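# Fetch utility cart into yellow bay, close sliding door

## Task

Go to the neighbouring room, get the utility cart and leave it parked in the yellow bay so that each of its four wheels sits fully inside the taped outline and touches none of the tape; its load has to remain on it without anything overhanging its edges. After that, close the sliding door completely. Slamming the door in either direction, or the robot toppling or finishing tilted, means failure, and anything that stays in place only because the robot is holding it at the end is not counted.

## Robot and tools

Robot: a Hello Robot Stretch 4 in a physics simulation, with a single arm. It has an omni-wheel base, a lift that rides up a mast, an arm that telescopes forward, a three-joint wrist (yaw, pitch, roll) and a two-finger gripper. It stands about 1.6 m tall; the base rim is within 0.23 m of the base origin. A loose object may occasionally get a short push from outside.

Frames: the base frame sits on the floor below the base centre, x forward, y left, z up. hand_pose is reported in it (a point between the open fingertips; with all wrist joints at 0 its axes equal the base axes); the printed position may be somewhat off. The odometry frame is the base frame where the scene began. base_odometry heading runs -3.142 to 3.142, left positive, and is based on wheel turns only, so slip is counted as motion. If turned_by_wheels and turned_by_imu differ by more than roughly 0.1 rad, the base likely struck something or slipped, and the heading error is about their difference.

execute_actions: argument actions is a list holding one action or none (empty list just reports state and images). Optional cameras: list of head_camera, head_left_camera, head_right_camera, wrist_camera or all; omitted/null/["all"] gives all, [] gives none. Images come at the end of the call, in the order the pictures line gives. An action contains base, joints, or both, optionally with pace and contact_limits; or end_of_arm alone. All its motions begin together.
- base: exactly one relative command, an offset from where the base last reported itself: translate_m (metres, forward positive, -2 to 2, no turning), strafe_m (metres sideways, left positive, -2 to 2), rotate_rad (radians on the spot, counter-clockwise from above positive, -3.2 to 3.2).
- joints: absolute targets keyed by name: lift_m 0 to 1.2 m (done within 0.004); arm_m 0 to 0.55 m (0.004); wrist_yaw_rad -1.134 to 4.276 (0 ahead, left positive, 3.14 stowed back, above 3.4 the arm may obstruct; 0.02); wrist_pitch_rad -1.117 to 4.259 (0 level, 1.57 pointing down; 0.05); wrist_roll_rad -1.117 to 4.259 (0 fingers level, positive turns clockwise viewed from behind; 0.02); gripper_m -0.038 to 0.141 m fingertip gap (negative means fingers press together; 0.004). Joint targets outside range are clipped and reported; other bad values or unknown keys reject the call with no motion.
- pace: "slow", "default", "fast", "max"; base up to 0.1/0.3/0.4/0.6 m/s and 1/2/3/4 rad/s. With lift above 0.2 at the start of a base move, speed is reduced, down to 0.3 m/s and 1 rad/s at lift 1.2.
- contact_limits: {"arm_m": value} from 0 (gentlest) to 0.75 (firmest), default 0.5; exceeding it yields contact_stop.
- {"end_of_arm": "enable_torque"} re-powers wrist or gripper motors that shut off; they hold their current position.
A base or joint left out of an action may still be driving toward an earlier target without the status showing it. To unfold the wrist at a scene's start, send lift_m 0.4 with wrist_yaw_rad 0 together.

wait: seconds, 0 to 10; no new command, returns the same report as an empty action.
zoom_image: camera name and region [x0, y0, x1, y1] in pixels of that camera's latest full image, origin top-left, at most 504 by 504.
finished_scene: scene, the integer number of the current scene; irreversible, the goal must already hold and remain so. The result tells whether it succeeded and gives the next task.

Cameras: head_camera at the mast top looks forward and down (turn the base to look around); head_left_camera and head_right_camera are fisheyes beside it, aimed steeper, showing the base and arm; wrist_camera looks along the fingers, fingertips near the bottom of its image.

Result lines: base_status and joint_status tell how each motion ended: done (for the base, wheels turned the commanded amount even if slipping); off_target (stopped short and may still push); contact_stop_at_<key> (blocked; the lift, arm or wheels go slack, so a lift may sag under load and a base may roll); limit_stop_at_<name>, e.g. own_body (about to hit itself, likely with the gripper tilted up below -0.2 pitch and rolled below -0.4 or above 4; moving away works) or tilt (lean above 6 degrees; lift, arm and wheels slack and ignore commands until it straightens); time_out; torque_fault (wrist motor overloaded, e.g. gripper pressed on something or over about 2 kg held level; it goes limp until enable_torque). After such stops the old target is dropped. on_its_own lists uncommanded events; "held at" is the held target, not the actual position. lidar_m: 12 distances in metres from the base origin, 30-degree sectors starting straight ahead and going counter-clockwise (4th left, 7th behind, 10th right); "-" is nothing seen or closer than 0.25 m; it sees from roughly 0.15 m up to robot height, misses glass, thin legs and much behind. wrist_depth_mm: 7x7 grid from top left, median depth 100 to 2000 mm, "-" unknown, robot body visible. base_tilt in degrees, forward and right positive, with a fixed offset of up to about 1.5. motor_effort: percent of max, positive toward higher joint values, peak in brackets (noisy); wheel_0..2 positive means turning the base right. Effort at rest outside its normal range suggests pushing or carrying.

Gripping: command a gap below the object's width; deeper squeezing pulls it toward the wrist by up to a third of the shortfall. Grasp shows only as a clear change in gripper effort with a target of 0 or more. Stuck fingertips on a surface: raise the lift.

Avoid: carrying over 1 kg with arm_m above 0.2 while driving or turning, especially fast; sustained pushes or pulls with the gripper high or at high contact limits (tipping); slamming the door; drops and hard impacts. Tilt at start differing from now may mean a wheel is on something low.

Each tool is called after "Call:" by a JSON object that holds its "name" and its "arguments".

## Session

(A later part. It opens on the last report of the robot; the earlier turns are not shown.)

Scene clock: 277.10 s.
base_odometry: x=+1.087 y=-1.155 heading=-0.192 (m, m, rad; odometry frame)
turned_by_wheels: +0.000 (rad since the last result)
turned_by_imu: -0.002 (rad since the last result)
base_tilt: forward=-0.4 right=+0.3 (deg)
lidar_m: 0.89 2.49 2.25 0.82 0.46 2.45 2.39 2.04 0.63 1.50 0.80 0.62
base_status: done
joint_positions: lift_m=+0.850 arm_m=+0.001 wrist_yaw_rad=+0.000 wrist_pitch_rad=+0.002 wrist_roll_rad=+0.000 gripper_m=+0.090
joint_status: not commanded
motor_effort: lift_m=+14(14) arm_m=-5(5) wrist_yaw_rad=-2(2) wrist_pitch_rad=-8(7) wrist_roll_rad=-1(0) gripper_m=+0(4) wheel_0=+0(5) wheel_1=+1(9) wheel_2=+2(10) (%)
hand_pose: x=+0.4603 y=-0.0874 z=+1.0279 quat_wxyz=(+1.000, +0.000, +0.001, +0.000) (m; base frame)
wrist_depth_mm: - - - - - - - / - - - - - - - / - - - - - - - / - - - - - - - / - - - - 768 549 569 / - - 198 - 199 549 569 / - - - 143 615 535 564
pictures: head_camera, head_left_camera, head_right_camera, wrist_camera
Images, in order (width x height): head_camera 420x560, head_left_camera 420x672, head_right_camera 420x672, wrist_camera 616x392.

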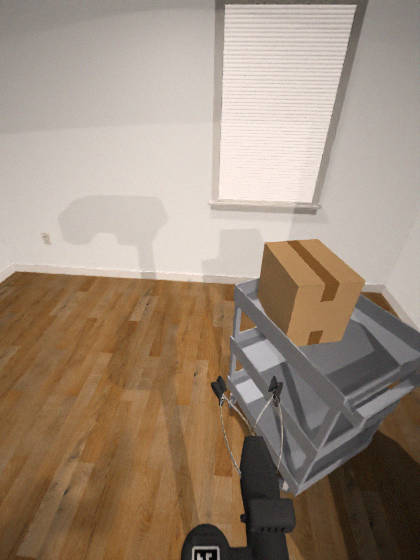

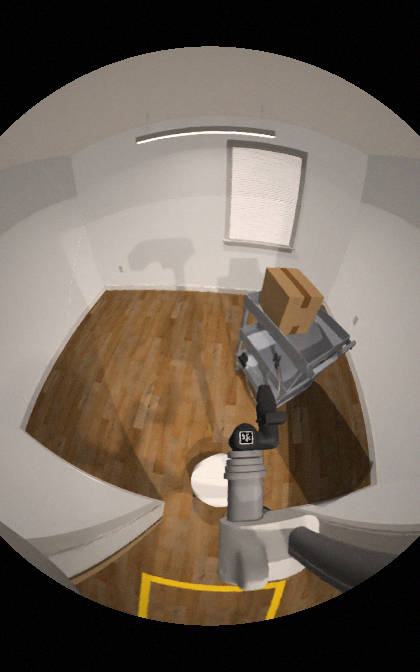

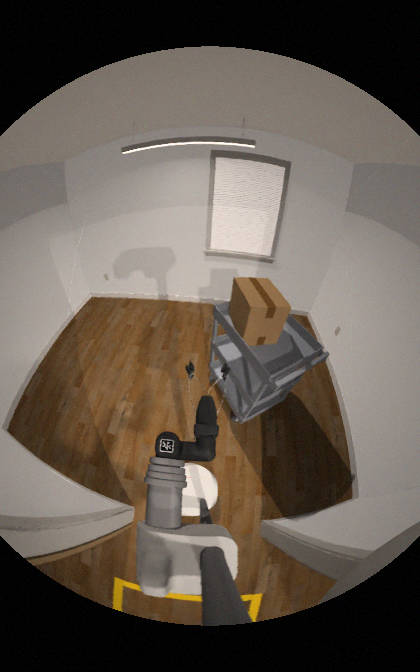

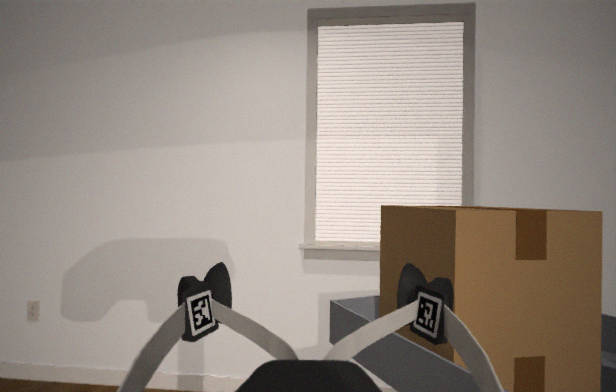

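Call:
{"name": "execute_actions", "arguments": {"actions": [{"base":{"translate_m":-0.25}}], "cameras": []}}

Call:
{"name": "execute_actions", "arguments": {"actions": [{"base":{"rotate_rad":-0.15},"joints":{"lift_m":0.52}}], "cameras": ["head_camera","wrist_camera"]}}

Scene clock: 306.57 s.
base_odometry: x=+0.842 y=-1.107 heading=-0.193 (m, m, rad; odometry frame)
turned_by_wheels: +0.000 (rad since the last result)
turned_by_imu: -0.001 (rad since the last result)
base_tilt: forward=-0.4 right=+0.2 (deg)
lidar_m: 1.07 2.76 2.29 0.40 0.42 2.20 2.16 1.97 0.54 0.52 1.60 0.82
base_status: done
joint_positions: lift_m=+0.850 arm_m=+0.001 wrist_yaw_rad=+0.000 wrist_pitch_rad=+0.002 wrist_roll_rad=+0.000 gripper_m=+0.090
joint_status: not commanded
motor_effort: lift_m=+14(14) arm_m=-5(5) wrist_yaw_rad=-2(2) wrist_pitch_rad=-7(8) wrist_roll_rad=-1(1) gripper_m=+0(2) wheel_0=-1(4) wheel_1=-1(9) wheel_2=+0(10) (%)
hand_pose: x=+0.4603 y=-0.0874 z=+1.0279 quat_wxyz=(+1.000, +0.000, +0.001, +0.000) (m; base frame)
wrist_depth_mm: - - - - - - - / - - - - - - - / - - - - - - - / - - - - - - - / - - - - 878 820 - / - - 198 - 199 831 976 / - - - 143 1255 574 559
pictures: none
No camera images: the call's "cameras" was empty. Leave "cameras" out to get every camera's image.

Scene clock: 308.93 s.
base_odometry: x=+0.842 y=-1.107 heading=-0.342 (m, m, rad; odometry frame)
turned_by_wheels: -0.150 (rad since the last result)
turned_by_imu: -0.151 (rad since the last result)
base_tilt: forward=-0.4 right=+0.2 (deg)
lidar_m: 0.90 2.63 2.37 0.39 0.41 2.29 2.15 2.21 1.58 0.53 1.53 0.83
base_status: done
joint_positions: lift_m=+0.520 arm_m=+0.001 wrist_yaw_rad=+0.000 wrist_pitch_rad=+0.002 wrist_roll_rad=+0.000 gripper_m=+0.090
joint_status: all done
motor_effort: lift_m=+14(15) arm_m=-5(5) wrist_yaw_rad=-2(2) wrist_pitch_rad=-10(8) wrist_roll_rad=-1(1) gripper_m=-1(2) wheel_0=+0(6) wheel_1=+2(8) wheel_2=+1(6) (%)
hand_pose: x=+0.4603 y=-0.0874 z=+0.6979 quat_wxyz=(+1.000, +0.000, +0.001, +0.000) (m; base frame)
wrist_depth_mm: - - - - - - - / - - - - 866 - 1983 / - - - 946 715 654 1756 / - - - - 723 - 1756 / - - - - 1366 - 1863 / - - 198 960 199 931 1756 / 1808 1661 1808 143 634 634 1756
pictures: head_camera, wrist_camera
Images, in order (width x height): head_camera 420x560, wrist_camera 616x392.

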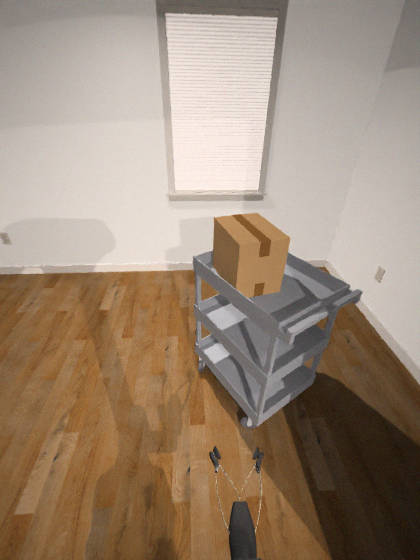

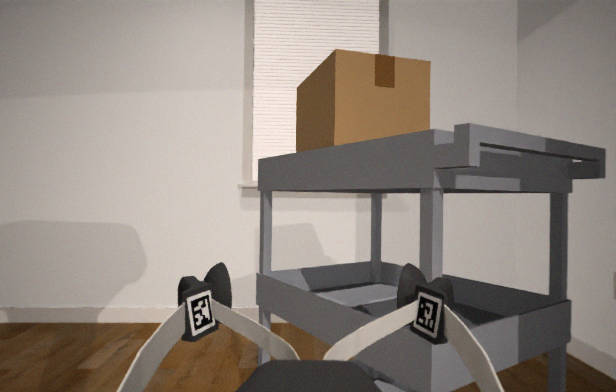

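Call:
{"name": "execute_actions", "arguments": {"actions": [{"base":{"rotate_rad":-0.25},"joints":{"lift_m":0.45,"arm_m":0.25}}], "cameras": ["head_camera","wrist_camera"]}}

Scene clock: 322.27 s.
base_odometry: x=+0.842 y=-1.107 heading=-0.592 (m, m, rad; odometry frame)
turned_by_wheels: -0.250 (rad since the last result)
turned_by_imu: -0.253 (rad since the last result)
base_tilt: forward=-0.4 right=+0.2 (deg)
lidar_m: 0.84 1.25 2.68 2.25 0.40 0.51 2.16 2.16 1.78 0.53 0.52 1.09
base_status: done
joint_positions: lift_m=+0.450 arm_m=+0.249 wrist_yaw_rad=+0.000 wrist_pitch_rad=+0.002 wrist_roll_rad=+0.000 gripper_m=+0.090
joint_status: all done
motor_effort: lift_m=+13(11) arm_m=+6(5) wrist_yaw_rad=-3(1) wrist_pitch_rad=-7(6) wrist_roll_rad=-1(2) gripper_m=-4(4) wheel_0=+2(5) wheel_1=+1(8) wheel_2=-1(7) (%)
hand_pose: x=+0.7084 y=-0.0874 z=+0.6279 quat_wxyz=(+1.000, +0.000, +0.001, +0.000) (m; base frame)
wrist_depth_mm: 1921 1983 609 379 - 1808 1430 / 1921 668 469 407 512 1661 1430 / 1921 699 621 452 615 1576 1397 / 1921 - - - - 1756 1397 / 1921 1983 1138 931 - 1756 1397 / 1921 654 198 452 199 1708 1397 / 1576 798 459 143 621 1464 1397
pictures: head_camera, wrist_camera
Images, in order (width x height): head_camera 420x560, wrist_camera 616x392.

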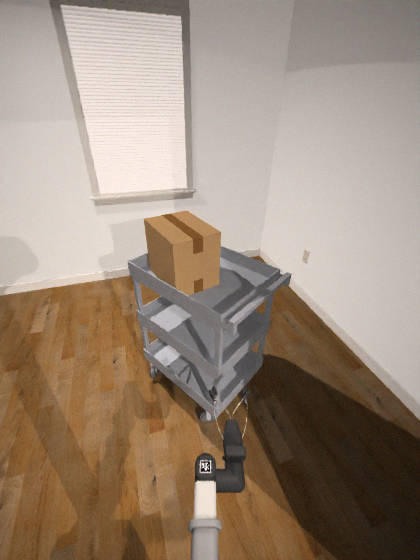

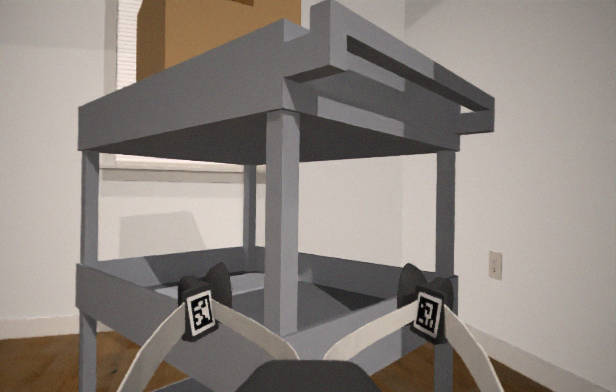

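Call:
{"name": "execute_actions", "arguments": {"actions": [{"base":{"rotate_rad":0.03},"joints":{"arm_m":0.46},"pace":"slow","contact_limits":{"arm_m":0.2}}], "cameras": ["head_camera","wrist_camera"]}}

Scene clock: 330.73 s.
base_odometry: x=+0.842 y=-1.107 heading=-0.562 (m, m, rad; odometry frame)
turned_by_wheels: +0.030 (rad since the last result)
turned_by_imu: +0.028 (rad since the last result)
base_tilt: forward=-0.4 right=+0.2 (deg)
lidar_m: 0.83 1.31 2.66 2.24 0.39 0.52 2.18 2.16 1.75 0.53 1.48 1.05
base_status: done
joint_positions: lift_m=+0.450 arm_m=+0.459 wrist_yaw_rad=+0.000 wrist_pitch_rad=+0.002 wrist_roll_rad=+0.000 gripper_m=+0.090
joint_status: all done
motor_effort: lift_m=+13(13) arm_m=+6(6) wrist_yaw_rad=-2(3) wrist_pitch_rad=-8(6) wrist_roll_rad=-2(0) gripper_m=-2(0) wheel_0=-1(3) wheel_1=-1(5) wheel_2=-2(5) (%)
contact_limits: arm_m 0.2
hand_pose: x=+0.9184 y=-0.0874 z=+0.6279 quat_wxyz=(+1.000, +0.000, +0.001, +0.000) (m; base frame)
wrist_depth_mm: 1756 310 231 194 237 338 373 / 517 351 312 196 306 359 469 / 1708 640 627 196 603 597 1308 / 1708 1863 1921 196 - 1808 1336 / 1708 1863 1863 197 - 1756 1336 / 647 691 198 198 199 544 1336 / 500 351 492 143 500 366 1308
pictures: head_camera, wrist_camera
Images, in order (width x height): head_camera 420x560, wrist_camera 616x392.

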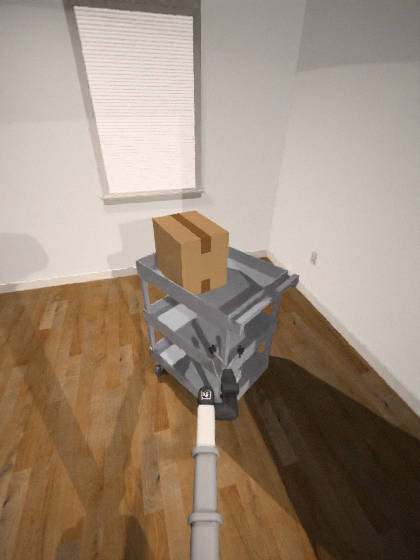

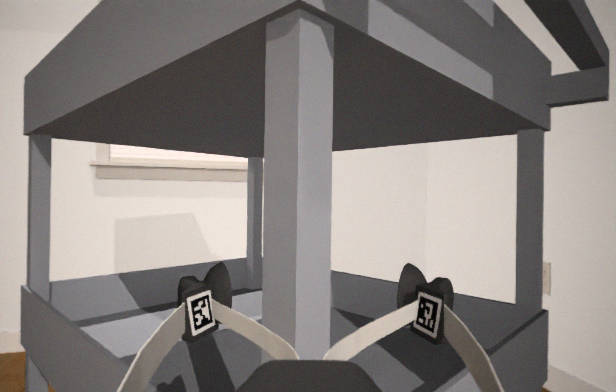

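Call:
{"name": "execute_actions", "arguments": {"actions": [{"joints":{"arm_m":0.49},"pace":"slow","contact_limits":{"arm_m":0.15}}], "cameras": []}}

Call:
{"name": "execute_actions", "arguments": {"actions": [{"joints":{"gripper_m":-0.01}}], "cameras": ["wrist_camera"]}}

Call:
{"name": "execute_actions", "arguments": {"actions": [{"base":{"translate_m":-0.2},"pace":"slow"}], "cameras": ["head_camera","wrist_camera"]}}

Scene clock: 338.53 s.
base_odometry: x=+0.842 y=-1.107 heading=-0.562 (m, m, rad; odometry frame)
turned_by_wheels: +0.000 (rad since the last result)
turned_by_imu: -0.001 (rad since the last result)
base_tilt: forward=-0.3 right=+0.2 (deg)
lidar_m: 0.83 1.30 2.64 2.23 0.39 0.53 2.17 2.16 1.76 0.53 1.48 1.02
base_status: not commanded
joint_positions: lift_m=+0.450 arm_m=+0.489 wrist_yaw_rad=+0.000 wrist_pitch_rad=+0.002 wrist_roll_rad=+0.000 gripper_m=+0.090
joint_status: all done
motor_effort: lift_m=+13(13) arm_m=+6(6) wrist_yaw_rad=-2(2) wrist_pitch_rad=-8(7) wrist_roll_rad=-1(1) gripper_m=-4(3) wheel_0=-1(1) wheel_1=-1(1) wheel_2=-2(1) (%)
contact_limits: arm_m 0.15
hand_pose: x=+0.9484 y=-0.0874 z=+0.6279 quat_wxyz=(+1.000, +0.000, +0.001, +0.000) (m; base frame)
wrist_depth_mm: 1661 255 208 165 215 283 452 / 424 317 310 166 307 324 442 / 569 640 627 165 603 1618 1281 / 1708 1808 1863 165 - 1808 1308 / 1708 1808 1863 164 - 1756 1281 / 603 668 191 164 199 539 1281 / 452 459 492 143 500 355 854
pictures: none
No camera images: the call's "cameras" was empty. Leave "cameras" out to get every camera's image.

Scene clock: 340.30 s.
base_odometry: x=+0.842 y=-1.107 heading=-0.562 (m, m, rad; odometry frame)
turned_by_wheels: +0.001 (rad since the last result)
turned_by_imu: +0.001 (rad since the last result)
base_tilt: forward=-0.3 right=+0.2 (deg)
lidar_m: 0.82 1.31 2.64 2.25 0.39 0.54 2.17 2.17 1.77 0.53 1.48 0.98
base_status: not commanded
joint_positions: lift_m=+0.450 arm_m=+0.489 wrist_yaw_rad=+0.006 wrist_pitch_rad=+0.002 wrist_roll_rad=+0.000 gripper_m=-0.010
joint_status: all done
on_its_own: wrist_yaw_rad is at rest, and its effort (-20) is outside its rest range (-13 to +13)
motor_effort: lift_m=+13(14) arm_m=+3(6) wrist_yaw_rad=-20(20) wrist_pitch_rad=-6(7) wrist_roll_rad=-1(1) gripper_m=-14(11) wheel_0=+2(2) wheel_1=+1(2) wheel_2=+4(4) (%)
hand_pose: x=+0.9494 y=-0.0856 z=+0.6279 quat_wxyz=(+1.000, +0.000, +0.001, +0.003) (m; base frame)
wrist_depth_mm: 1708 263 208 160 206 260 1281 / 442 317 312 160 307 306 424 / 1708 640 627 160 603 1708 1281 / 1756 1863 1921 161 - 1808 1308 / 1756 1808 1863 160 - 1808 1308 / 609 668 186 161 188 569 1255 / 427 433 466 152 469 327 466
pictures: wrist_camera
Images, in order (width x height): wrist_camera 616x392.

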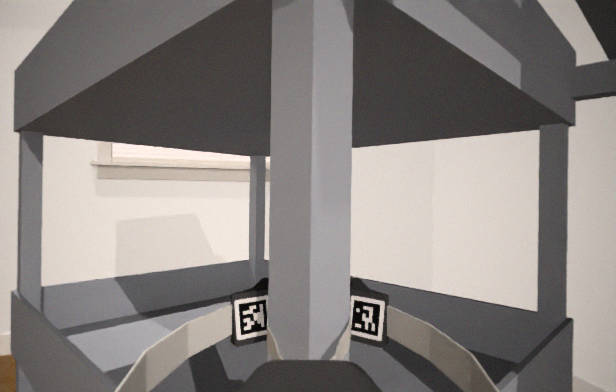

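Scene clock: 343.57 s.
base_odometry: x=+0.673 y=-1.000 heading=-0.562 (m, m, rad; odometry frame)
turned_by_wheels: -0.001 (rad since the last result)
turned_by_imu: -0.001 (rad since the last result)
base_tilt: forward=-0.3 right=+0.2 (deg)
lidar_m: 0.85 1.30 2.56 0.33 0.34 2.28 1.97 1.97 1.84 1.54 0.58 1.05
base_status: done
joint_positions: lift_m=+0.450 arm_m=+0.490 wrist_yaw_rad=+0.000 wrist_pitch_rad=+0.003 wrist_roll_rad=+0.000 gripper_m=-0.010
joint_status: not commanded
motor_effort: lift_m=+13(13) arm_m=+0(3) wrist_yaw_rad=-2(31) wrist_pitch_rad=-8(7) wrist_roll_rad=-1(0) gripper_m=-14(19) wheel_0=-4(5) wheel_1=-5(5) wheel_2=+2(18) (%)
hand_pose: x=+0.9495 y=-0.0874 z=+0.6278 quat_wxyz=(+1.000, +0.000, +0.001, +0.000) (m; base frame)
wrist_depth_mm: 1863 289 223 178 220 293 439 / 459 322 315 178 307 338 455 / 580 647 627 178 609 1756 1336 / 1921 1983 - 177 - 1863 1336 / 1921 1983 904 177 - 1863 1336 / 609 676 676 176 186 574 1336 / 449 334 459 168 469 343 1336
pictures: head_camera, wrist_camera
Images, in order (width x height): head_camera 420x560, wrist_camera 616x392.

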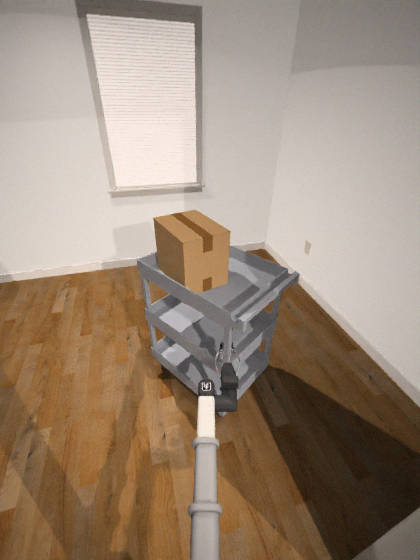

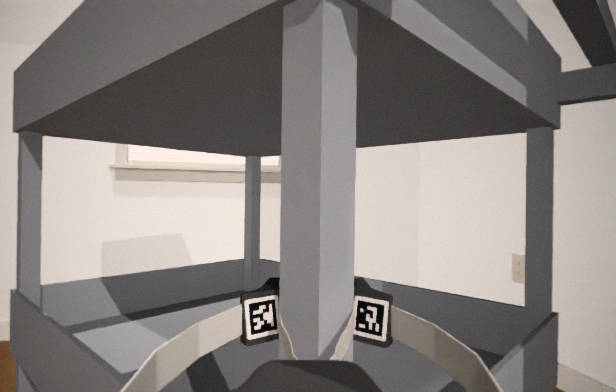

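Call:
{"name": "execute_actions", "arguments": {"actions": [{"base":{"rotate_rad":0.2},"pace":"slow"}], "cameras": []}}

Call:
{"name": "execute_actions", "arguments": {"actions": [{"base":{"strafe_m":-0.08},"pace":"slow"}], "cameras": []}}

Call:
{"name": "execute_actions", "arguments": {"actions": [{"base":{"translate_m":-0.2},"pace":"slow"}], "cameras": ["head_camera","head_left_camera","wrist_camera"]}}

Scene clock: 354.70 s.
base_odometry: x=+0.673 y=-1.000 heading=-0.362 (m, m, rad; odometry frame)
turned_by_wheels: +0.200 (rad since the last result)
turned_by_imu: +0.197 (rad since the last result)
base_tilt: forward=-0.4 right=+0.2 (deg)
lidar_m: 0.82 2.82 0.37 0.34 0.41 2.11 1.96 2.02 1.65 0.58 0.60 0.89
base_status: done
joint_positions: lift_m=+0.450 arm_m=+0.490 wrist_yaw_rad=-0.001 wrist_pitch_rad=+0.003 wrist_roll_rad=+0.000 gripper_m=-0.010
joint_status: not commanded
motor_effort: lift_m=+13(13) arm_m=+0(1) wrist_yaw_rad=+2(58) wrist_pitch_rad=-7(11) wrist_roll_rad=-2(1) gripper_m=-11(18) wheel_0=-1(18) wheel_1=+0(13) wheel_2=+1(21) (%)
hand_pose: x=+0.9493 y=-0.0878 z=+0.6278 quat_wxyz=(+1.000, +0.000, +0.001, -0.001) (m; base frame)
wrist_depth_mm: - - - 174 207 205 204 / - - 569 174 307 304 301 / - - - 173 609 603 1708 / - - - 172 - - 1983 / - - - 172 - - 1983 / 1983 - 549 172 189 676 580 / 1576 1499 488 168 469 469 496
pictures: none
No camera images: the call's "cameras" was empty. Leave "cameras" out to get every camera's image.

Scene clock: 356.63 s.
base_odometry: x=+0.645 y=-1.075 heading=-0.362 (m, m, rad; odometry frame)
turned_by_wheels: +0.001 (rad since the last result)
turned_by_imu: +0.002 (rad since the last result)
base_tilt: forward=-0.4 right=+0.2 (deg)
lidar_m: 0.82 2.81 0.44 0.41 2.32 2.11 1.96 2.02 1.55 0.51 0.53 0.93
base_status: done
joint_positions: lift_m=+0.450 arm_m=+0.490 wrist_yaw_rad=+0.005 wrist_pitch_rad=+0.003 wrist_roll_rad=+0.000 gripper_m=-0.010
joint_status: not commanded
on_its_own: wrist_yaw_rad is at rest, and its effort (-16) is outside its rest range (-13 to +13)
motor_effort: lift_m=+13(13) arm_m=+0(0) wrist_yaw_rad=-16(23) wrist_pitch_rad=-10(8) wrist_roll_rad=-1(1) gripper_m=-11(12) wheel_0=+5(15) wheel_1=-1(7) wheel_2=+4(3) (%)
hand_pose: x=+0.9499 y=-0.0860 z=+0.6278 quat_wxyz=(+1.000, +0.000, +0.001, +0.003) (m; base frame)
wrist_depth_mm: - - 317 175 206 207 221 / - - 389 176 307 304 301 / - - 634 176 609 597 1708 / - - - 176 - - 1808 / - - - 176 - - 1863 / - - 187 176 634 634 1661 / 1576 1430 462 163 469 473 480
pictures: none
No camera images: the call's "cameras" was empty. Leave "cameras" out to get every camera's image.

Scene clock: 359.90 s.
base_odometry: x=+0.458 y=-1.005 heading=-0.360 (m, m, rad; odometry frame)
turned_by_wheels: +0.001 (rad since the last result)
turned_by_imu: +0.002 (rad since the last result)
base_tilt: forward=-0.3 right=+0.2 (deg)
lidar_m: 0.82 3.02 0.44 0.48 2.28 1.89 1.75 1.80 1.59 1.38 0.59 0.95
base_status: done
joint_positions: lift_m=+0.450 arm_m=+0.490 wrist_yaw_rad=+0.008 wrist_pitch_rad=+0.003 wrist_roll_rad=+0.000 gripper_m=-0.010
joint_status: not commanded
on_its_own: wrist_yaw_rad is at rest, and its effort (-26) is outside its rest range (-13 to +13)
motor_effort: lift_m=+13(13) arm_m=+0(0) wrist_yaw_rad=-26(28) wrist_pitch_rad=-9(8) wrist_roll_rad=-1(1) gripper_m=-13(17) wheel_0=+5(5) wheel_1=-1(7) wheel_2=+10(13) (%)
hand_pose: x=+0.9501 y=-0.0850 z=+0.6278 quat_wxyz=(+1.000, +0.000, +0.001, +0.004) (m; base frame)
wrist_depth_mm: - - 265 177 206 220 243 / - - 347 177 307 304 301 / - - 627 177 603 597 1756 / - - - 177 - - 1863 / - - - 176 - - 1921 / - - 187 175 691 634 1661 / 1618 707 436 169 466 473 477
pictures: head_camera, head_left_camera, wrist_camera
Images, in order (width x height): head_camera 420x560, head_left_camera 420x672, wrist_camera 616x392.

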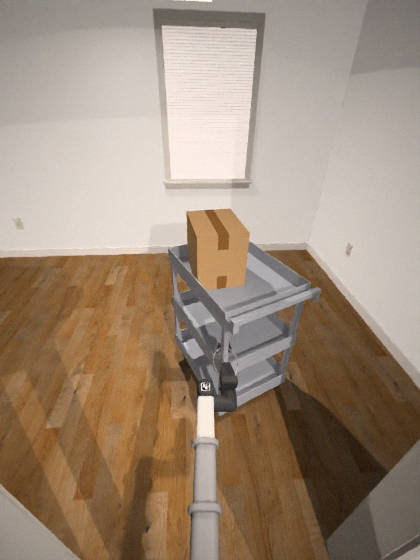

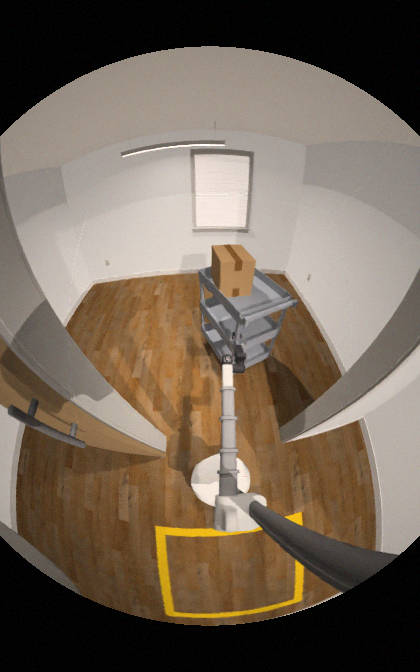

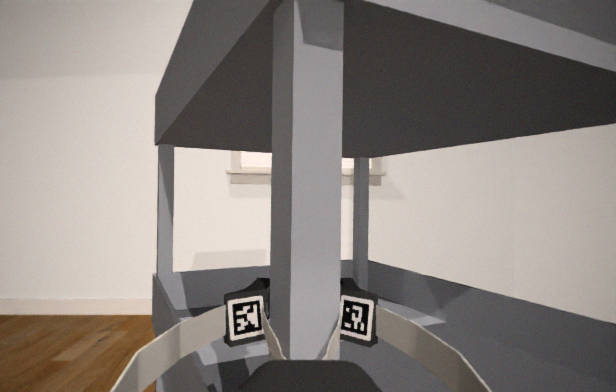

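Call:
{"name": "execute_actions", "arguments": {"actions": [{"base":{"rotate_rad":0.15},"pace":"slow"}], "cameras": []}}

Call:
{"name": "execute_actions", "arguments": {"actions": [{"base":{"translate_m":-0.3},"pace":"slow"}], "cameras": ["head_camera","head_left_camera"]}}

Scene clock: 370.30 s.
base_odometry: x=+0.458 y=-1.005 heading=-0.210 (m, m, rad; odometry frame)
turned_by_wheels: +0.150 (rad since the last result)
turned_by_imu: +0.147 (rad since the last result)
base_tilt: forward=-0.4 right=+0.2 (deg)
lidar_m: 0.82 0.56 0.45 0.99 2.37 1.79 1.74 1.88 1.52 0.75 0.57 0.88
base_status: done
joint_positions: lift_m=+0.450 arm_m=+0.490 wrist_yaw_rad=-0.002 wrist_pitch_rad=+0.003 wrist_roll_rad=+0.000 gripper_m=-0.010
joint_status: not commanded
motor_effort: lift_m=+14(14) arm_m=+1(2) wrist_yaw_rad=+4(55) wrist_pitch_rad=-8(9) wrist_roll_rad=-1(2) gripper_m=-7(14) wheel_0=-1(22) wheel_1=-1(14) wheel_2=+1(19) (%)
hand_pose: x=+0.9491 y=-0.0880 z=+0.6278 quat_wxyz=(+1.000, +0.000, +0.001, -0.001) (m; base frame)
wrist_depth_mm: - - - 172 206 204 203 / - - - 172 307 306 301 / - - - 172 609 597 - / - - - 171 - - - / - - - 171 - - - / - - - 172 189 732 634 / 1618 1618 1430 152 469 469 508
pictures: none
No camera images: the call's "cameras" was empty. Leave "cameras" out to get every camera's image.

Scene clock: 374.57 s.
base_odometry: x=+0.164 y=-0.942 heading=-0.210 (m, m, rad; odometry frame)
turned_by_wheels: +0.001 (rad since the last result)
turned_by_imu: +0.002 (rad since the last result)
base_tilt: forward=-0.3 right=+0.3 (deg)
lidar_m: 0.83 0.63 0.61 2.26 1.96 1.50 1.47 1.56 1.49 1.45 0.75 0.79
base_status: done
joint_positions: lift_m=+0.450 arm_m=+0.490 wrist_yaw_rad=+0.007 wrist_pitch_rad=+0.003 wrist_roll_rad=+0.000 gripper_m=-0.010
joint_status: not commanded
on_its_own: wrist_yaw_rad is at rest, and its effort (-21) is outside its rest range (-13 to +13)
motor_effort: lift_m=+14(14) arm_m=+1(1) wrist_yaw_rad=-21(23) wrist_pitch_rad=-9(6) wrist_roll_rad=-2(1) gripper_m=-12(16) wheel_0=+1(9) wheel_1=-1(12) wheel_2=+8(11) (%)
hand_pose: x=+0.9498 y=-0.0855 z=+0.6278 quat_wxyz=(+1.000, +0.000, +0.001, +0.003) (m; base frame)
wrist_depth_mm: - - 257 176 206 220 249 / - - 329 176 306 304 300 / - - 627 177 603 597 - / - - - 177 - - - / - - - 177 - - - / - - 187 177 627 621 - / 1618 683 462 157 469 473 473
pictures: head_camera, head_left_camera
Images, in order (width x height): head_camera 420x560, head_left_camera 420x672.

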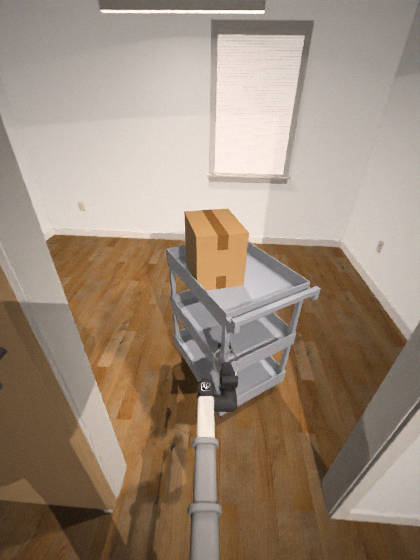

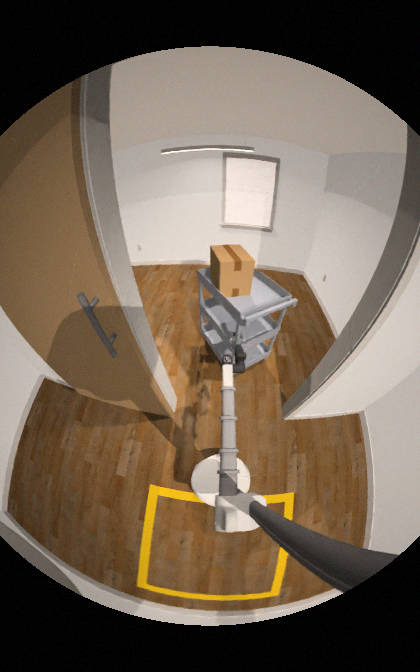

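Call:
{"name": "execute_actions", "arguments": {"actions": [{"base":{"strafe_m":0.2},"pace":"slow"}], "cameras": []}}

Call:
{"name": "execute_actions", "arguments": {"actions": [{"base":{"translate_m":-0.2},"pace":"slow"}], "cameras": ["head_camera","head_left_camera"]}}

Scene clock: 385.53 s.
base_odometry: x=+0.206 y=-0.747 heading=-0.211 (m, m, rad; odometry frame)
turned_by_wheels: -0.001 (rad since the last result)
turned_by_imu: -0.007 (rad since the last result)
base_tilt: forward=-0.4 right=+0.3 (deg)
lidar_m: 0.81 0.51 0.76 2.05 1.95 1.49 1.44 1.55 1.70 1.66 0.89 0.87
base_status: done
joint_positions: lift_m=+0.450 arm_m=+0.490 wrist_yaw_rad=-0.005 wrist_pitch_rad=+0.002 wrist_roll_rad=+0.000 gripper_m=-0.010
joint_status: not commanded
motor_effort: lift_m=+14(14) arm_m=+1(1) wrist_yaw_rad=+12(25) wrist_pitch_rad=-8(7) wrist_roll_rad=-1(1) gripper_m=-8(13) wheel_0=-4(14) wheel_1=+0(3) wheel_2=-6(6) (%)
hand_pose: x=+0.9488 y=-0.0888 z=+0.6279 quat_wxyz=(+1.000, +0.000, +0.001, -0.002) (m; base frame)
wrist_depth_mm: - - - 163 206 204 203 / - - - 163 307 304 301 / - - - 163 603 591 - / - - - 162 - - - / - - - 163 - - - / - - - 162 186 691 609 / 1576 1618 382 144 469 473 504
pictures: none
No camera images: the call's "cameras" was empty. Leave "cameras" out to get every camera's image.

Scene clock: 388.83 s.
base_odometry: x=+0.011 y=-0.705 heading=-0.210 (m, m, rad; odometry frame)
turned_by_wheels: +0.001 (rad since the last result)
turned_by_imu: +0.002 (rad since the last result)
base_tilt: forward=-0.3 right=+0.2 (deg)
lidar_m: 0.80 0.69 1.06 2.07 1.67 1.27 1.25 1.33 1.68 1.63 1.01 0.92
base_status: done
joint_positions: lift_m=+0.450 arm_m=+0.490 wrist_yaw_rad=+0.007 wrist_pitch_rad=+0.002 wrist_roll_rad=+0.000 gripper_m=-0.010
joint_status: not commanded
on_its_own: wrist_yaw_rad is at rest, and its effort (-22) is outside its rest range (-13 to +13)
motor_effort: lift_m=+14(14) arm_m=+0(1) wrist_yaw_rad=-22(23) wrist_pitch_rad=-8(6) wrist_roll_rad=-2(1) gripper_m=-11(16) wheel_0=+3(10) wheel_1=+0(7) wheel_2=+8(14) (%)
hand_pose: x=+0.9501 y=-0.0854 z=+0.6278 quat_wxyz=(+1.000, +0.000, +0.001, +0.004) (m; base frame)
wrist_depth_mm: - - 394 176 205 204 216 / - - 389 176 306 303 301 / - - 778 176 603 591 - / - - - 176 - - - / - - - 176 878 - - / - - 187 176 634 661 - / 1618 1430 466 170 473 473 488
pictures: head_camera, head_left_camera
Images, in order (width x height): head_camera 420x560, head_left_camera 420x672.

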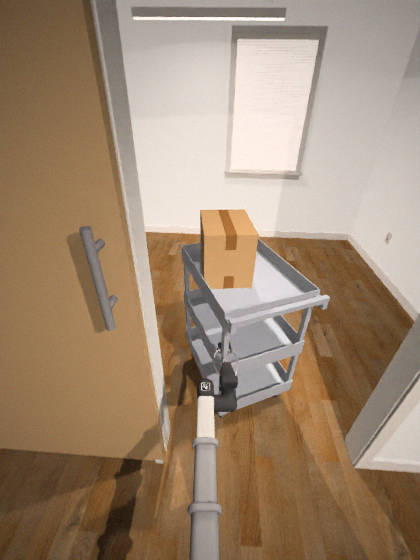

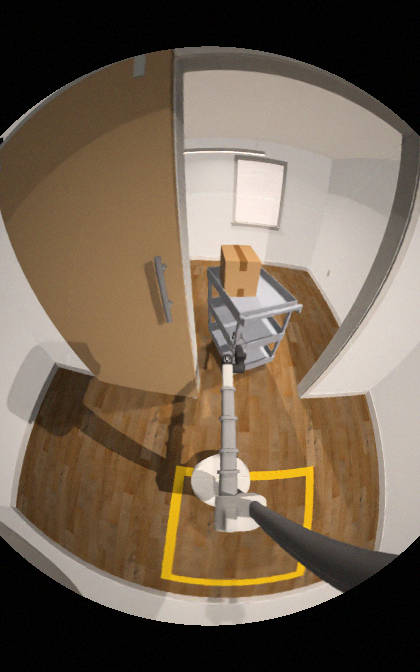

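Call:
{"name": "execute_actions", "arguments": {"actions": [{"base":{"translate_m":-0.35},"pace":"slow"}], "cameras": ["head_camera","head_left_camera"]}}

Scene clock: 402.50 s.
base_odometry: x=-0.331 y=-0.632 heading=-0.209 (m, m, rad; odometry frame)
turned_by_wheels: +0.000 (rad since the last result)
turned_by_imu: +0.001 (rad since the last result)
base_tilt: forward=-0.3 right=+0.2 (deg)
lidar_m: 0.84 1.02 1.60 2.09 1.21 0.92 0.90 0.97 1.42 1.61 1.45 0.98
base_status: done
joint_positions: lift_m=+0.450 arm_m=+0.490 wrist_yaw_rad=+0.005 wrist_pitch_rad=+0.003 wrist_roll_rad=+0.000 gripper_m=-0.010
joint_status: not commanded
on_its_own: wrist_yaw_rad is at rest, and its effort (-18) is outside its rest range (-13 to +13)
motor_effort: lift_m=+14(14) arm_m=+0(0) wrist_yaw_rad=-18(27) wrist_pitch_rad=-8(10) wrist_roll_rad=-1(1) gripper_m=-12(15) wheel_0=+2(2) wheel_1=-3(7) wheel_2=+7(14) (%)
hand_pose: x=+0.9499 y=-0.0858 z=+0.6278 quat_wxyz=(+1.000, +0.000, +0.001, +0.003) (m; base frame)
wrist_depth_mm: 410 492 239 176 206 236 298 / 410 430 314 176 307 303 325 / 410 530 627 176 603 - - / 413 - - 176 - - - / 413 - - 176 - - - / 413 676 199 176 187 603 - / 418 413 462 144 469 473 477
pictures: head_camera, head_left_camera
Images, in order (width x height): head_camera 420x560, head_left_camera 420x672.

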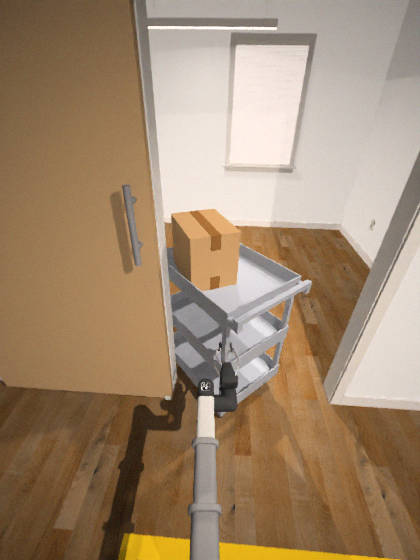

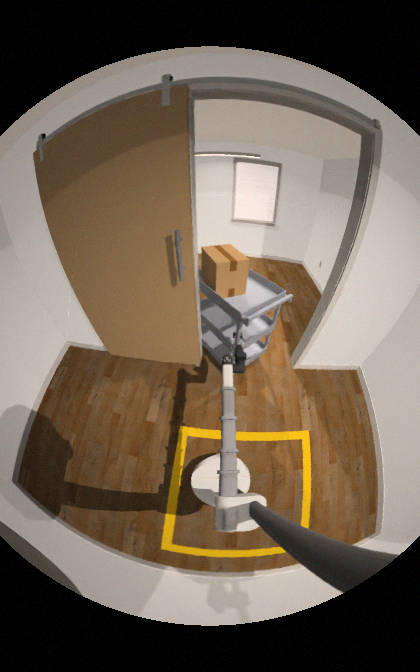

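Call:
{"name": "execute_actions", "arguments": {"actions": [{"base":{"strafe_m":-0.05},"pace":"slow"}], "cameras": []}}

Call:
{"name": "execute_actions", "arguments": {"actions": [{"base":{"translate_m":-0.15},"pace":"slow"}], "cameras": ["head_camera"]}}

Scene clock: 419.50 s.
base_odometry: x=-0.342 y=-0.681 heading=-0.208 (m, m, rad; odometry frame)
turned_by_wheels: +0.001 (rad since the last result)
turned_by_imu: +0.001 (rad since the last result)
base_tilt: forward=-0.4 right=+0.3 (deg)
lidar_m: 0.82 1.04 1.60 2.14 1.20 0.93 0.89 0.97 1.43 1.57 1.44 0.99
base_status: done
joint_positions: lift_m=+0.450 arm_m=+0.490 wrist_yaw_rad=+0.007 wrist_pitch_rad=+0.002 wrist_roll_rad=+0.000 gripper_m=-0.010
joint_status: not commanded
on_its_own: wrist_yaw_rad is at rest, and its effort (-21) is outside its rest range (-13 to +13)
motor_effort: lift_m=+14(14) arm_m=+0(0) wrist_yaw_rad=-21(32) wrist_pitch_rad=-7(7) wrist_roll_rad=+0(1) gripper_m=-13(14) wheel_0=+10(15) wheel_1=+3(6) wheel_2=+6(7) (%)
hand_pose: x=+0.9500 y=-0.0855 z=+0.6279 quat_wxyz=(+1.000, +0.000, +0.001, +0.003) (m; base frame)
wrist_depth_mm: 469 351 226 177 211 254 347 / 466 387 312 176 306 303 359 / 469 634 634 176 609 - - / 466 - - 175 - - - / 469 - - 175 - - - / 469 668 186 174 627 591 504 / 469 370 466 167 469 477 387
pictures: none
No camera images: the call's "cameras" was empty. Leave "cameras" out to get every camera's image.

Scene clock: 422.30 s.
base_odometry: x=-0.488 y=-0.650 heading=-0.209 (m, m, rad; odometry frame)
turned_by_wheels: -0.001 (rad since the last result)
turned_by_imu: -0.002 (rad since the last result)
base_tilt: forward=-0.4 right=+0.2 (deg)
lidar_m: 0.83 1.18 1.81 2.16 1.02 0.77 0.76 0.82 1.18 1.55 1.64 0.95
base_status: done
joint_positions: lift_m=+0.450 arm_m=+0.490 wrist_yaw_rad=-0.002 wrist_pitch_rad=+0.002 wrist_roll_rad=+0.000 gripper_m=-0.010
joint_status: not commanded
motor_effort: lift_m=+14(14) arm_m=+0(0) wrist_yaw_rad=+5(25) wrist_pitch_rad=-8(8) wrist_roll_rad=-1(2) gripper_m=-12(19) wheel_0=-7(9) wheel_1=-6(7) wheel_2=+1(14) (%)
hand_pose: x=+0.9492 y=-0.0881 z=+0.6278 quat_wxyz=(+1.000, +0.000, +0.001, -0.001) (m; base frame)
wrist_depth_mm: 504 661 251 176 205 227 265 / 504 591 314 176 307 303 300 / 504 634 627 176 609 597 - / 504 668 - 176 - - - / 504 683 - 176 - - - / 504 640 676 176 187 609 - / 508 564 436 167 469 445 477
pictures: head_camera
Images, in order (width x height): head_camera 420x560.

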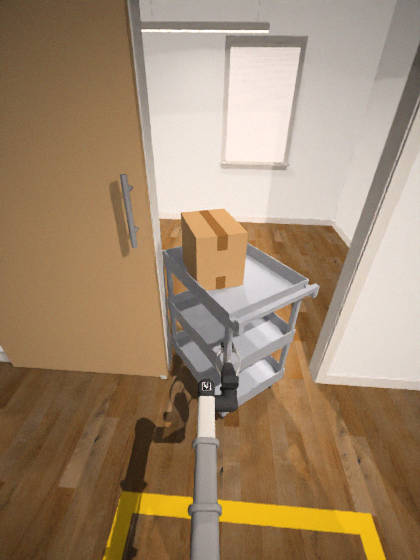

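Call:
{"name": "execute_actions", "arguments": {"actions": [{"joints":{"arm_m":0.33},"pace":"slow"}], "cameras": ["head_camera","head_left_camera"]}}

Scene clock: 429.93 s.
base_odometry: x=-0.488 y=-0.650 heading=-0.209 (m, m, rad; odometry frame)
turned_by_wheels: +0.000 (rad since the last result)
turned_by_imu: -0.002 (rad since the last result)
base_tilt: forward=-0.3 right=+0.3 (deg)
lidar_m: 0.67 1.17 1.80 2.15 1.03 0.77 0.76 0.79 1.18 1.55 1.64 0.73
base_status: not commanded
joint_positions: lift_m=+0.450 arm_m=+0.331 wrist_yaw_rad=-0.003 wrist_pitch_rad=+0.003 wrist_roll_rad=+0.000 gripper_m=-0.010
joint_status: all done
motor_effort: lift_m=+14(14) arm_m=-7(9) wrist_yaw_rad=+7(7) wrist_pitch_rad=-7(7) wrist_roll_rad=-1(2) gripper_m=-12(13) wheel_0=-8(8) wheel_1=-6(6) wheel_2=+1(1) (%)
hand_pose: x=+0.7904 y=-0.0883 z=+0.6278 quat_wxyz=(+1.000, +0.000, +0.001, -0.002) (m; base frame)
wrist_depth_mm: 676 732 343 172 205 204 217 / 668 732 392 172 304 304 300 / 676 732 634 173 603 597 - / 668 732 - 173 - - - / 668 741 - 173 - - - / 676 741 647 173 183 634 - / 668 668 330 143 469 445 480
pictures: head_camera, head_left_camera
Images, in order (width x height): head_camera 420x560, head_left_camera 420x672.

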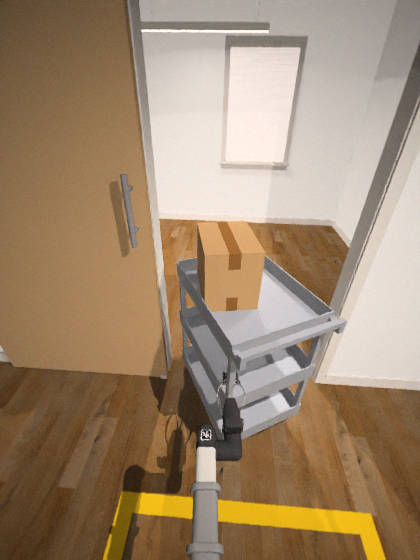

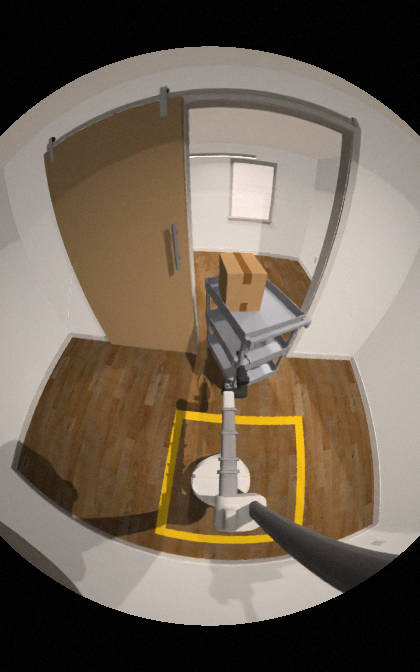

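Call:
{"name": "execute_actions", "arguments": {"actions": [{"base":{"strafe_m":0.08},"joints":{"arm_m":0.1},"pace":"slow"}], "cameras": ["head_camera","head_left_camera"]}}

Scene clock: 438.03 s.
base_odometry: x=-0.471 y=-0.572 heading=-0.208 (m, m, rad; odometry frame)
turned_by_wheels: +0.000 (rad since the last result)
turned_by_imu: -0.002 (rad since the last result)
base_tilt: forward=-0.4 right=+0.2 (deg)
lidar_m: 0.43 1.25 1.89 2.07 1.00 0.76 0.74 0.81 1.19 1.63 0.66 0.45
base_status: done
joint_positions: lift_m=+0.450 arm_m=+0.101 wrist_yaw_rad=+0.005 wrist_pitch_rad=+0.004 wrist_roll_rad=+0.000 gripper_m=-0.010
joint_status: all done
on_its_own: wrist_yaw_rad is at rest, and its effort (-17) is outside its rest range (-13 to +13)
motor_effort: lift_m=+14(14) arm_m=-7(9) wrist_yaw_rad=-17(21) wrist_pitch_rad=-11(12) wrist_roll_rad=-1(0) gripper_m=-13(13) wheel_0=+1(14) wheel_1=+2(2) wheel_2=+4(4) (%)
hand_pose: x=+0.5611 y=-0.0860 z=+0.6274 quat_wxyz=(+1.000, +0.000, +0.002, +0.002) (m; base frame)
wrist_depth_mm: 931 904 991 174 204 203 202 / 931 917 1008 173 306 303 301 / 931 917 1008 173 609 597 591 / 946 904 1025 174 - - - / 931 904 1025 173 - - - / 931 917 188 174 189 768 634 / 946 904 960 162 469 469 508
pictures: head_camera, head_left_camera
Images, in order (width x height): head_camera 420x560, head_left_camera 420x672.

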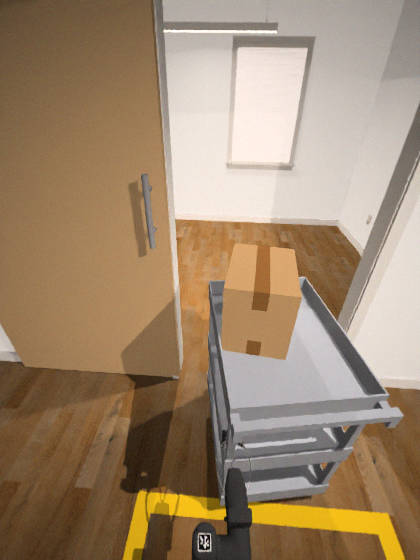

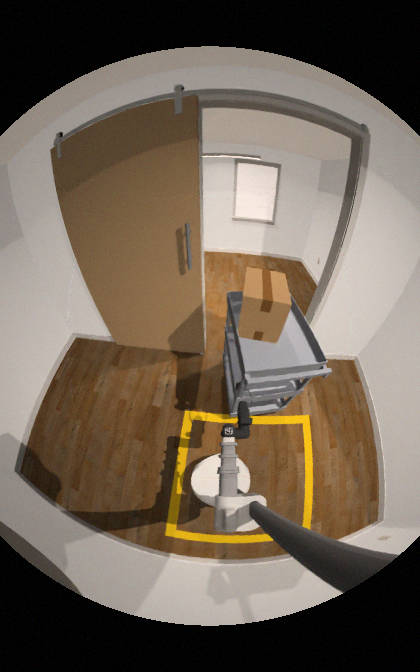

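Call:
{"name": "execute_actions", "arguments": {"actions": [{"base":{"translate_m":-0.45},"joints":{"arm_m":0.0},"pace":"slow"}], "cameras": ["head_camera","head_left_camera","head_right_camera"]}}

Scene clock: 457.93 s.
base_odometry: x=-0.912 y=-0.479 heading=-0.208 (m, m, rad; odometry frame)
turned_by_wheels: +0.000 (rad since the last result)
turned_by_imu: +0.000 (rad since the last result)
base_tilt: forward=-0.4 right=+0.2 (deg)
lidar_m: 0.33 1.72 2.16 0.98 0.42 0.31 0.28 0.34 0.49 1.60 0.50 0.35
base_status: done
joint_positions: lift_m=+0.450 arm_m=+0.001 wrist_yaw_rad=+0.002 wrist_pitch_rad=+0.006 wrist_roll_rad=+0.000 gripper_m=-0.010
joint_status: all done
motor_effort: lift_m=+14(14) arm_m=-6(9) wrist_yaw_rad=-8(21) wrist_pitch_rad=-16(18) wrist_roll_rad=-1(1) gripper_m=-13(19) wheel_0=+0(3) wheel_1=-4(5) wheel_2=+4(12) (%)
hand_pose: x=+0.4607 y=-0.0868 z=+0.6269 quat_wxyz=(+1.000, +0.000, +0.003, +0.001) (m; base frame)
wrist_depth_mm: 1537 1499 1464 173 204 202 201 / 1576 1499 1464 173 306 303 300 / 1537 1499 1464 173 609 603 591 / 1576 1499 1499 173 - - 1397 / 1576 1499 1499 173 - - 1397 / 1537 1499 200 173 187 759 654 / 1537 1499 1464 173 469 445 508
pictures: head_camera, head_left_camera, head_right_camera
Images, in order (width x height): head_camera 420x560, head_left_camera 420x672, head_right_camera 420x672.

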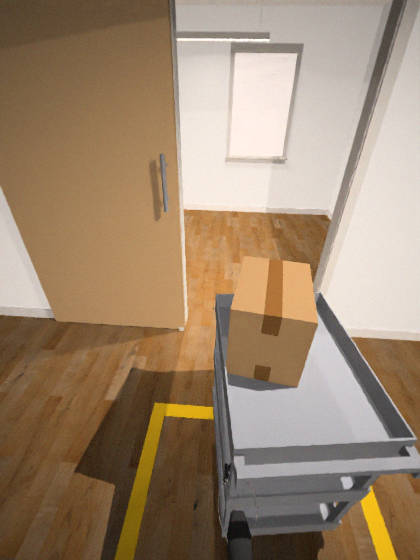

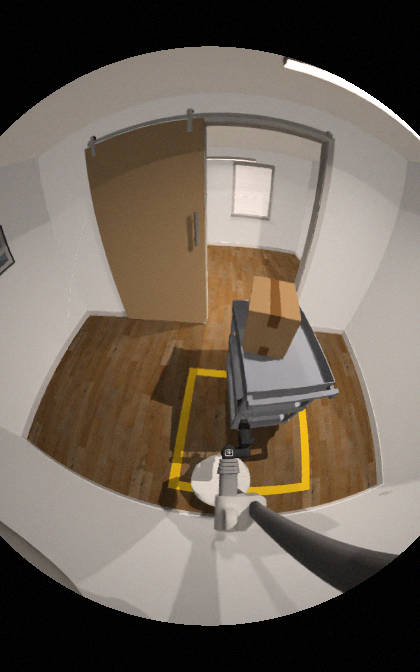

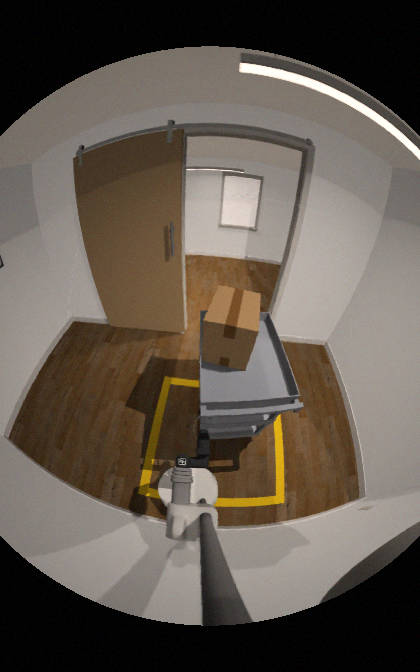

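Call:
{"name": "execute_actions", "arguments": {"actions": [{"joints":{"gripper_m":0.03}}], "cameras": []}}

Call:
{"name": "execute_actions", "arguments": {"actions": [{"base":{"translate_m":-0.035},"joints":{"gripper_m":0.1},"pace":"slow"}], "cameras": ["wrist_camera","head_camera"]}}

Scene clock: 469.87 s.
base_odometry: x=-0.912 y=-0.479 heading=-0.208 (m, m, rad; odometry frame)
turned_by_wheels: +0.000 (rad since the last result)
turned_by_imu: -0.001 (rad since the last result)
base_tilt: forward=-0.4 right=+0.2 (deg)
lidar_m: 0.35 1.73 2.16 0.97 0.41 0.30 0.31 0.33 0.50 1.60 0.51 0.36
base_status: not commanded
joint_positions: lift_m=+0.450 arm_m=+0.001 wrist_yaw_rad=+0.000 wrist_pitch_rad=+0.003 wrist_roll_rad=+0.000 gripper_m=+0.030
joint_status: all done
motor_effort: lift_m=+14(14) arm_m=-5(6) wrist_yaw_rad=-3(9) wrist_pitch_rad=-7(15) wrist_roll_rad=-1(1) gripper_m=-6(11) wheel_0=+0(0) wheel_1=-3(4) wheel_2=+3(4) (%)
hand_pose: x=+0.4603 y=-0.0873 z=+0.6277 quat_wxyz=(+1.000, +0.000, +0.001, +0.000) (m; base frame)
wrist_depth_mm: 1576 1499 1464 175 200 199 198 / 1537 1499 1499 175 298 296 293 / 1537 1499 1499 175 585 574 569 / 1576 1499 1499 175 - - 1430 / 1537 1499 1499 174 - - 1397 / 1537 1499 196 174 193 768 647 / 1537 1464 1464 154 477 477 512
pictures: none
No camera images: the call's "cameras" was empty. Leave "cameras" out to get every camera's image.

Scene clock: 472.70 s.
base_odometry: x=-0.946 y=-0.472 heading=-0.208 (m, m, rad; odometry frame)
turned_by_wheels: +0.000 (rad since the last result)
turned_by_imu: -0.001 (rad since the last result)
base_tilt: forward=-0.3 right=+0.2 (deg)
lidar_m: 0.38 1.78 2.18 0.86 0.37 0.28 0.26 0.29 0.44 1.57 0.57 0.38
base_status: done
joint_positions: lift_m=+0.450 arm_m=+0.001 wrist_yaw_rad=+0.000 wrist_pitch_rad=+0.003 wrist_roll_rad=+0.000 gripper_m=+0.100
joint_status: all done
motor_effort: lift_m=+14(14) arm_m=-5(5) wrist_yaw_rad=-3(3) wrist_pitch_rad=-8(10) wrist_roll_rad=-1(1) gripper_m=-1(7) wheel_0=-2(5) wheel_1=-2(4) wheel_2=+4(7) (%)
hand_pose: x=+0.4603 y=-0.0873 z=+0.6277 quat_wxyz=(+1.000, +0.000, +0.001, +0.000) (m; base frame)
wrist_depth_mm: 1618 1576 1499 204 205 206 208 / 1618 1537 1499 252 297 296 293 / 1576 1576 1499 496 585 574 569 / 1618 1537 1499 - - - 1430 / 1618 1537 1499 - - 1464 1430 / 1576 1537 200 209 212 707 647 / 1576 1499 1537 145 508 477 512
pictures: head_camera, wrist_camera
Images, in order (width x height): head_camera 420x560, wrist_camera 616x392.

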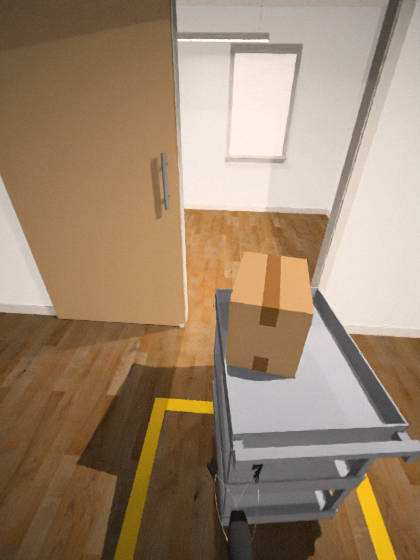

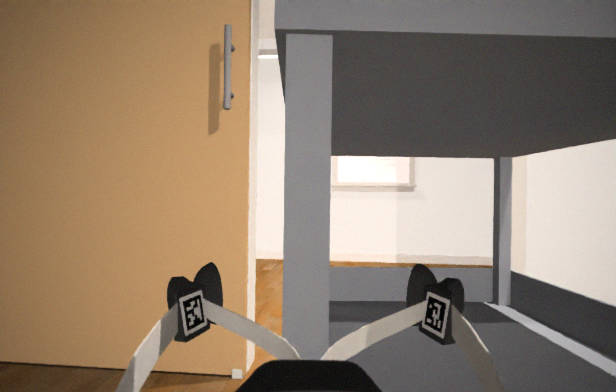

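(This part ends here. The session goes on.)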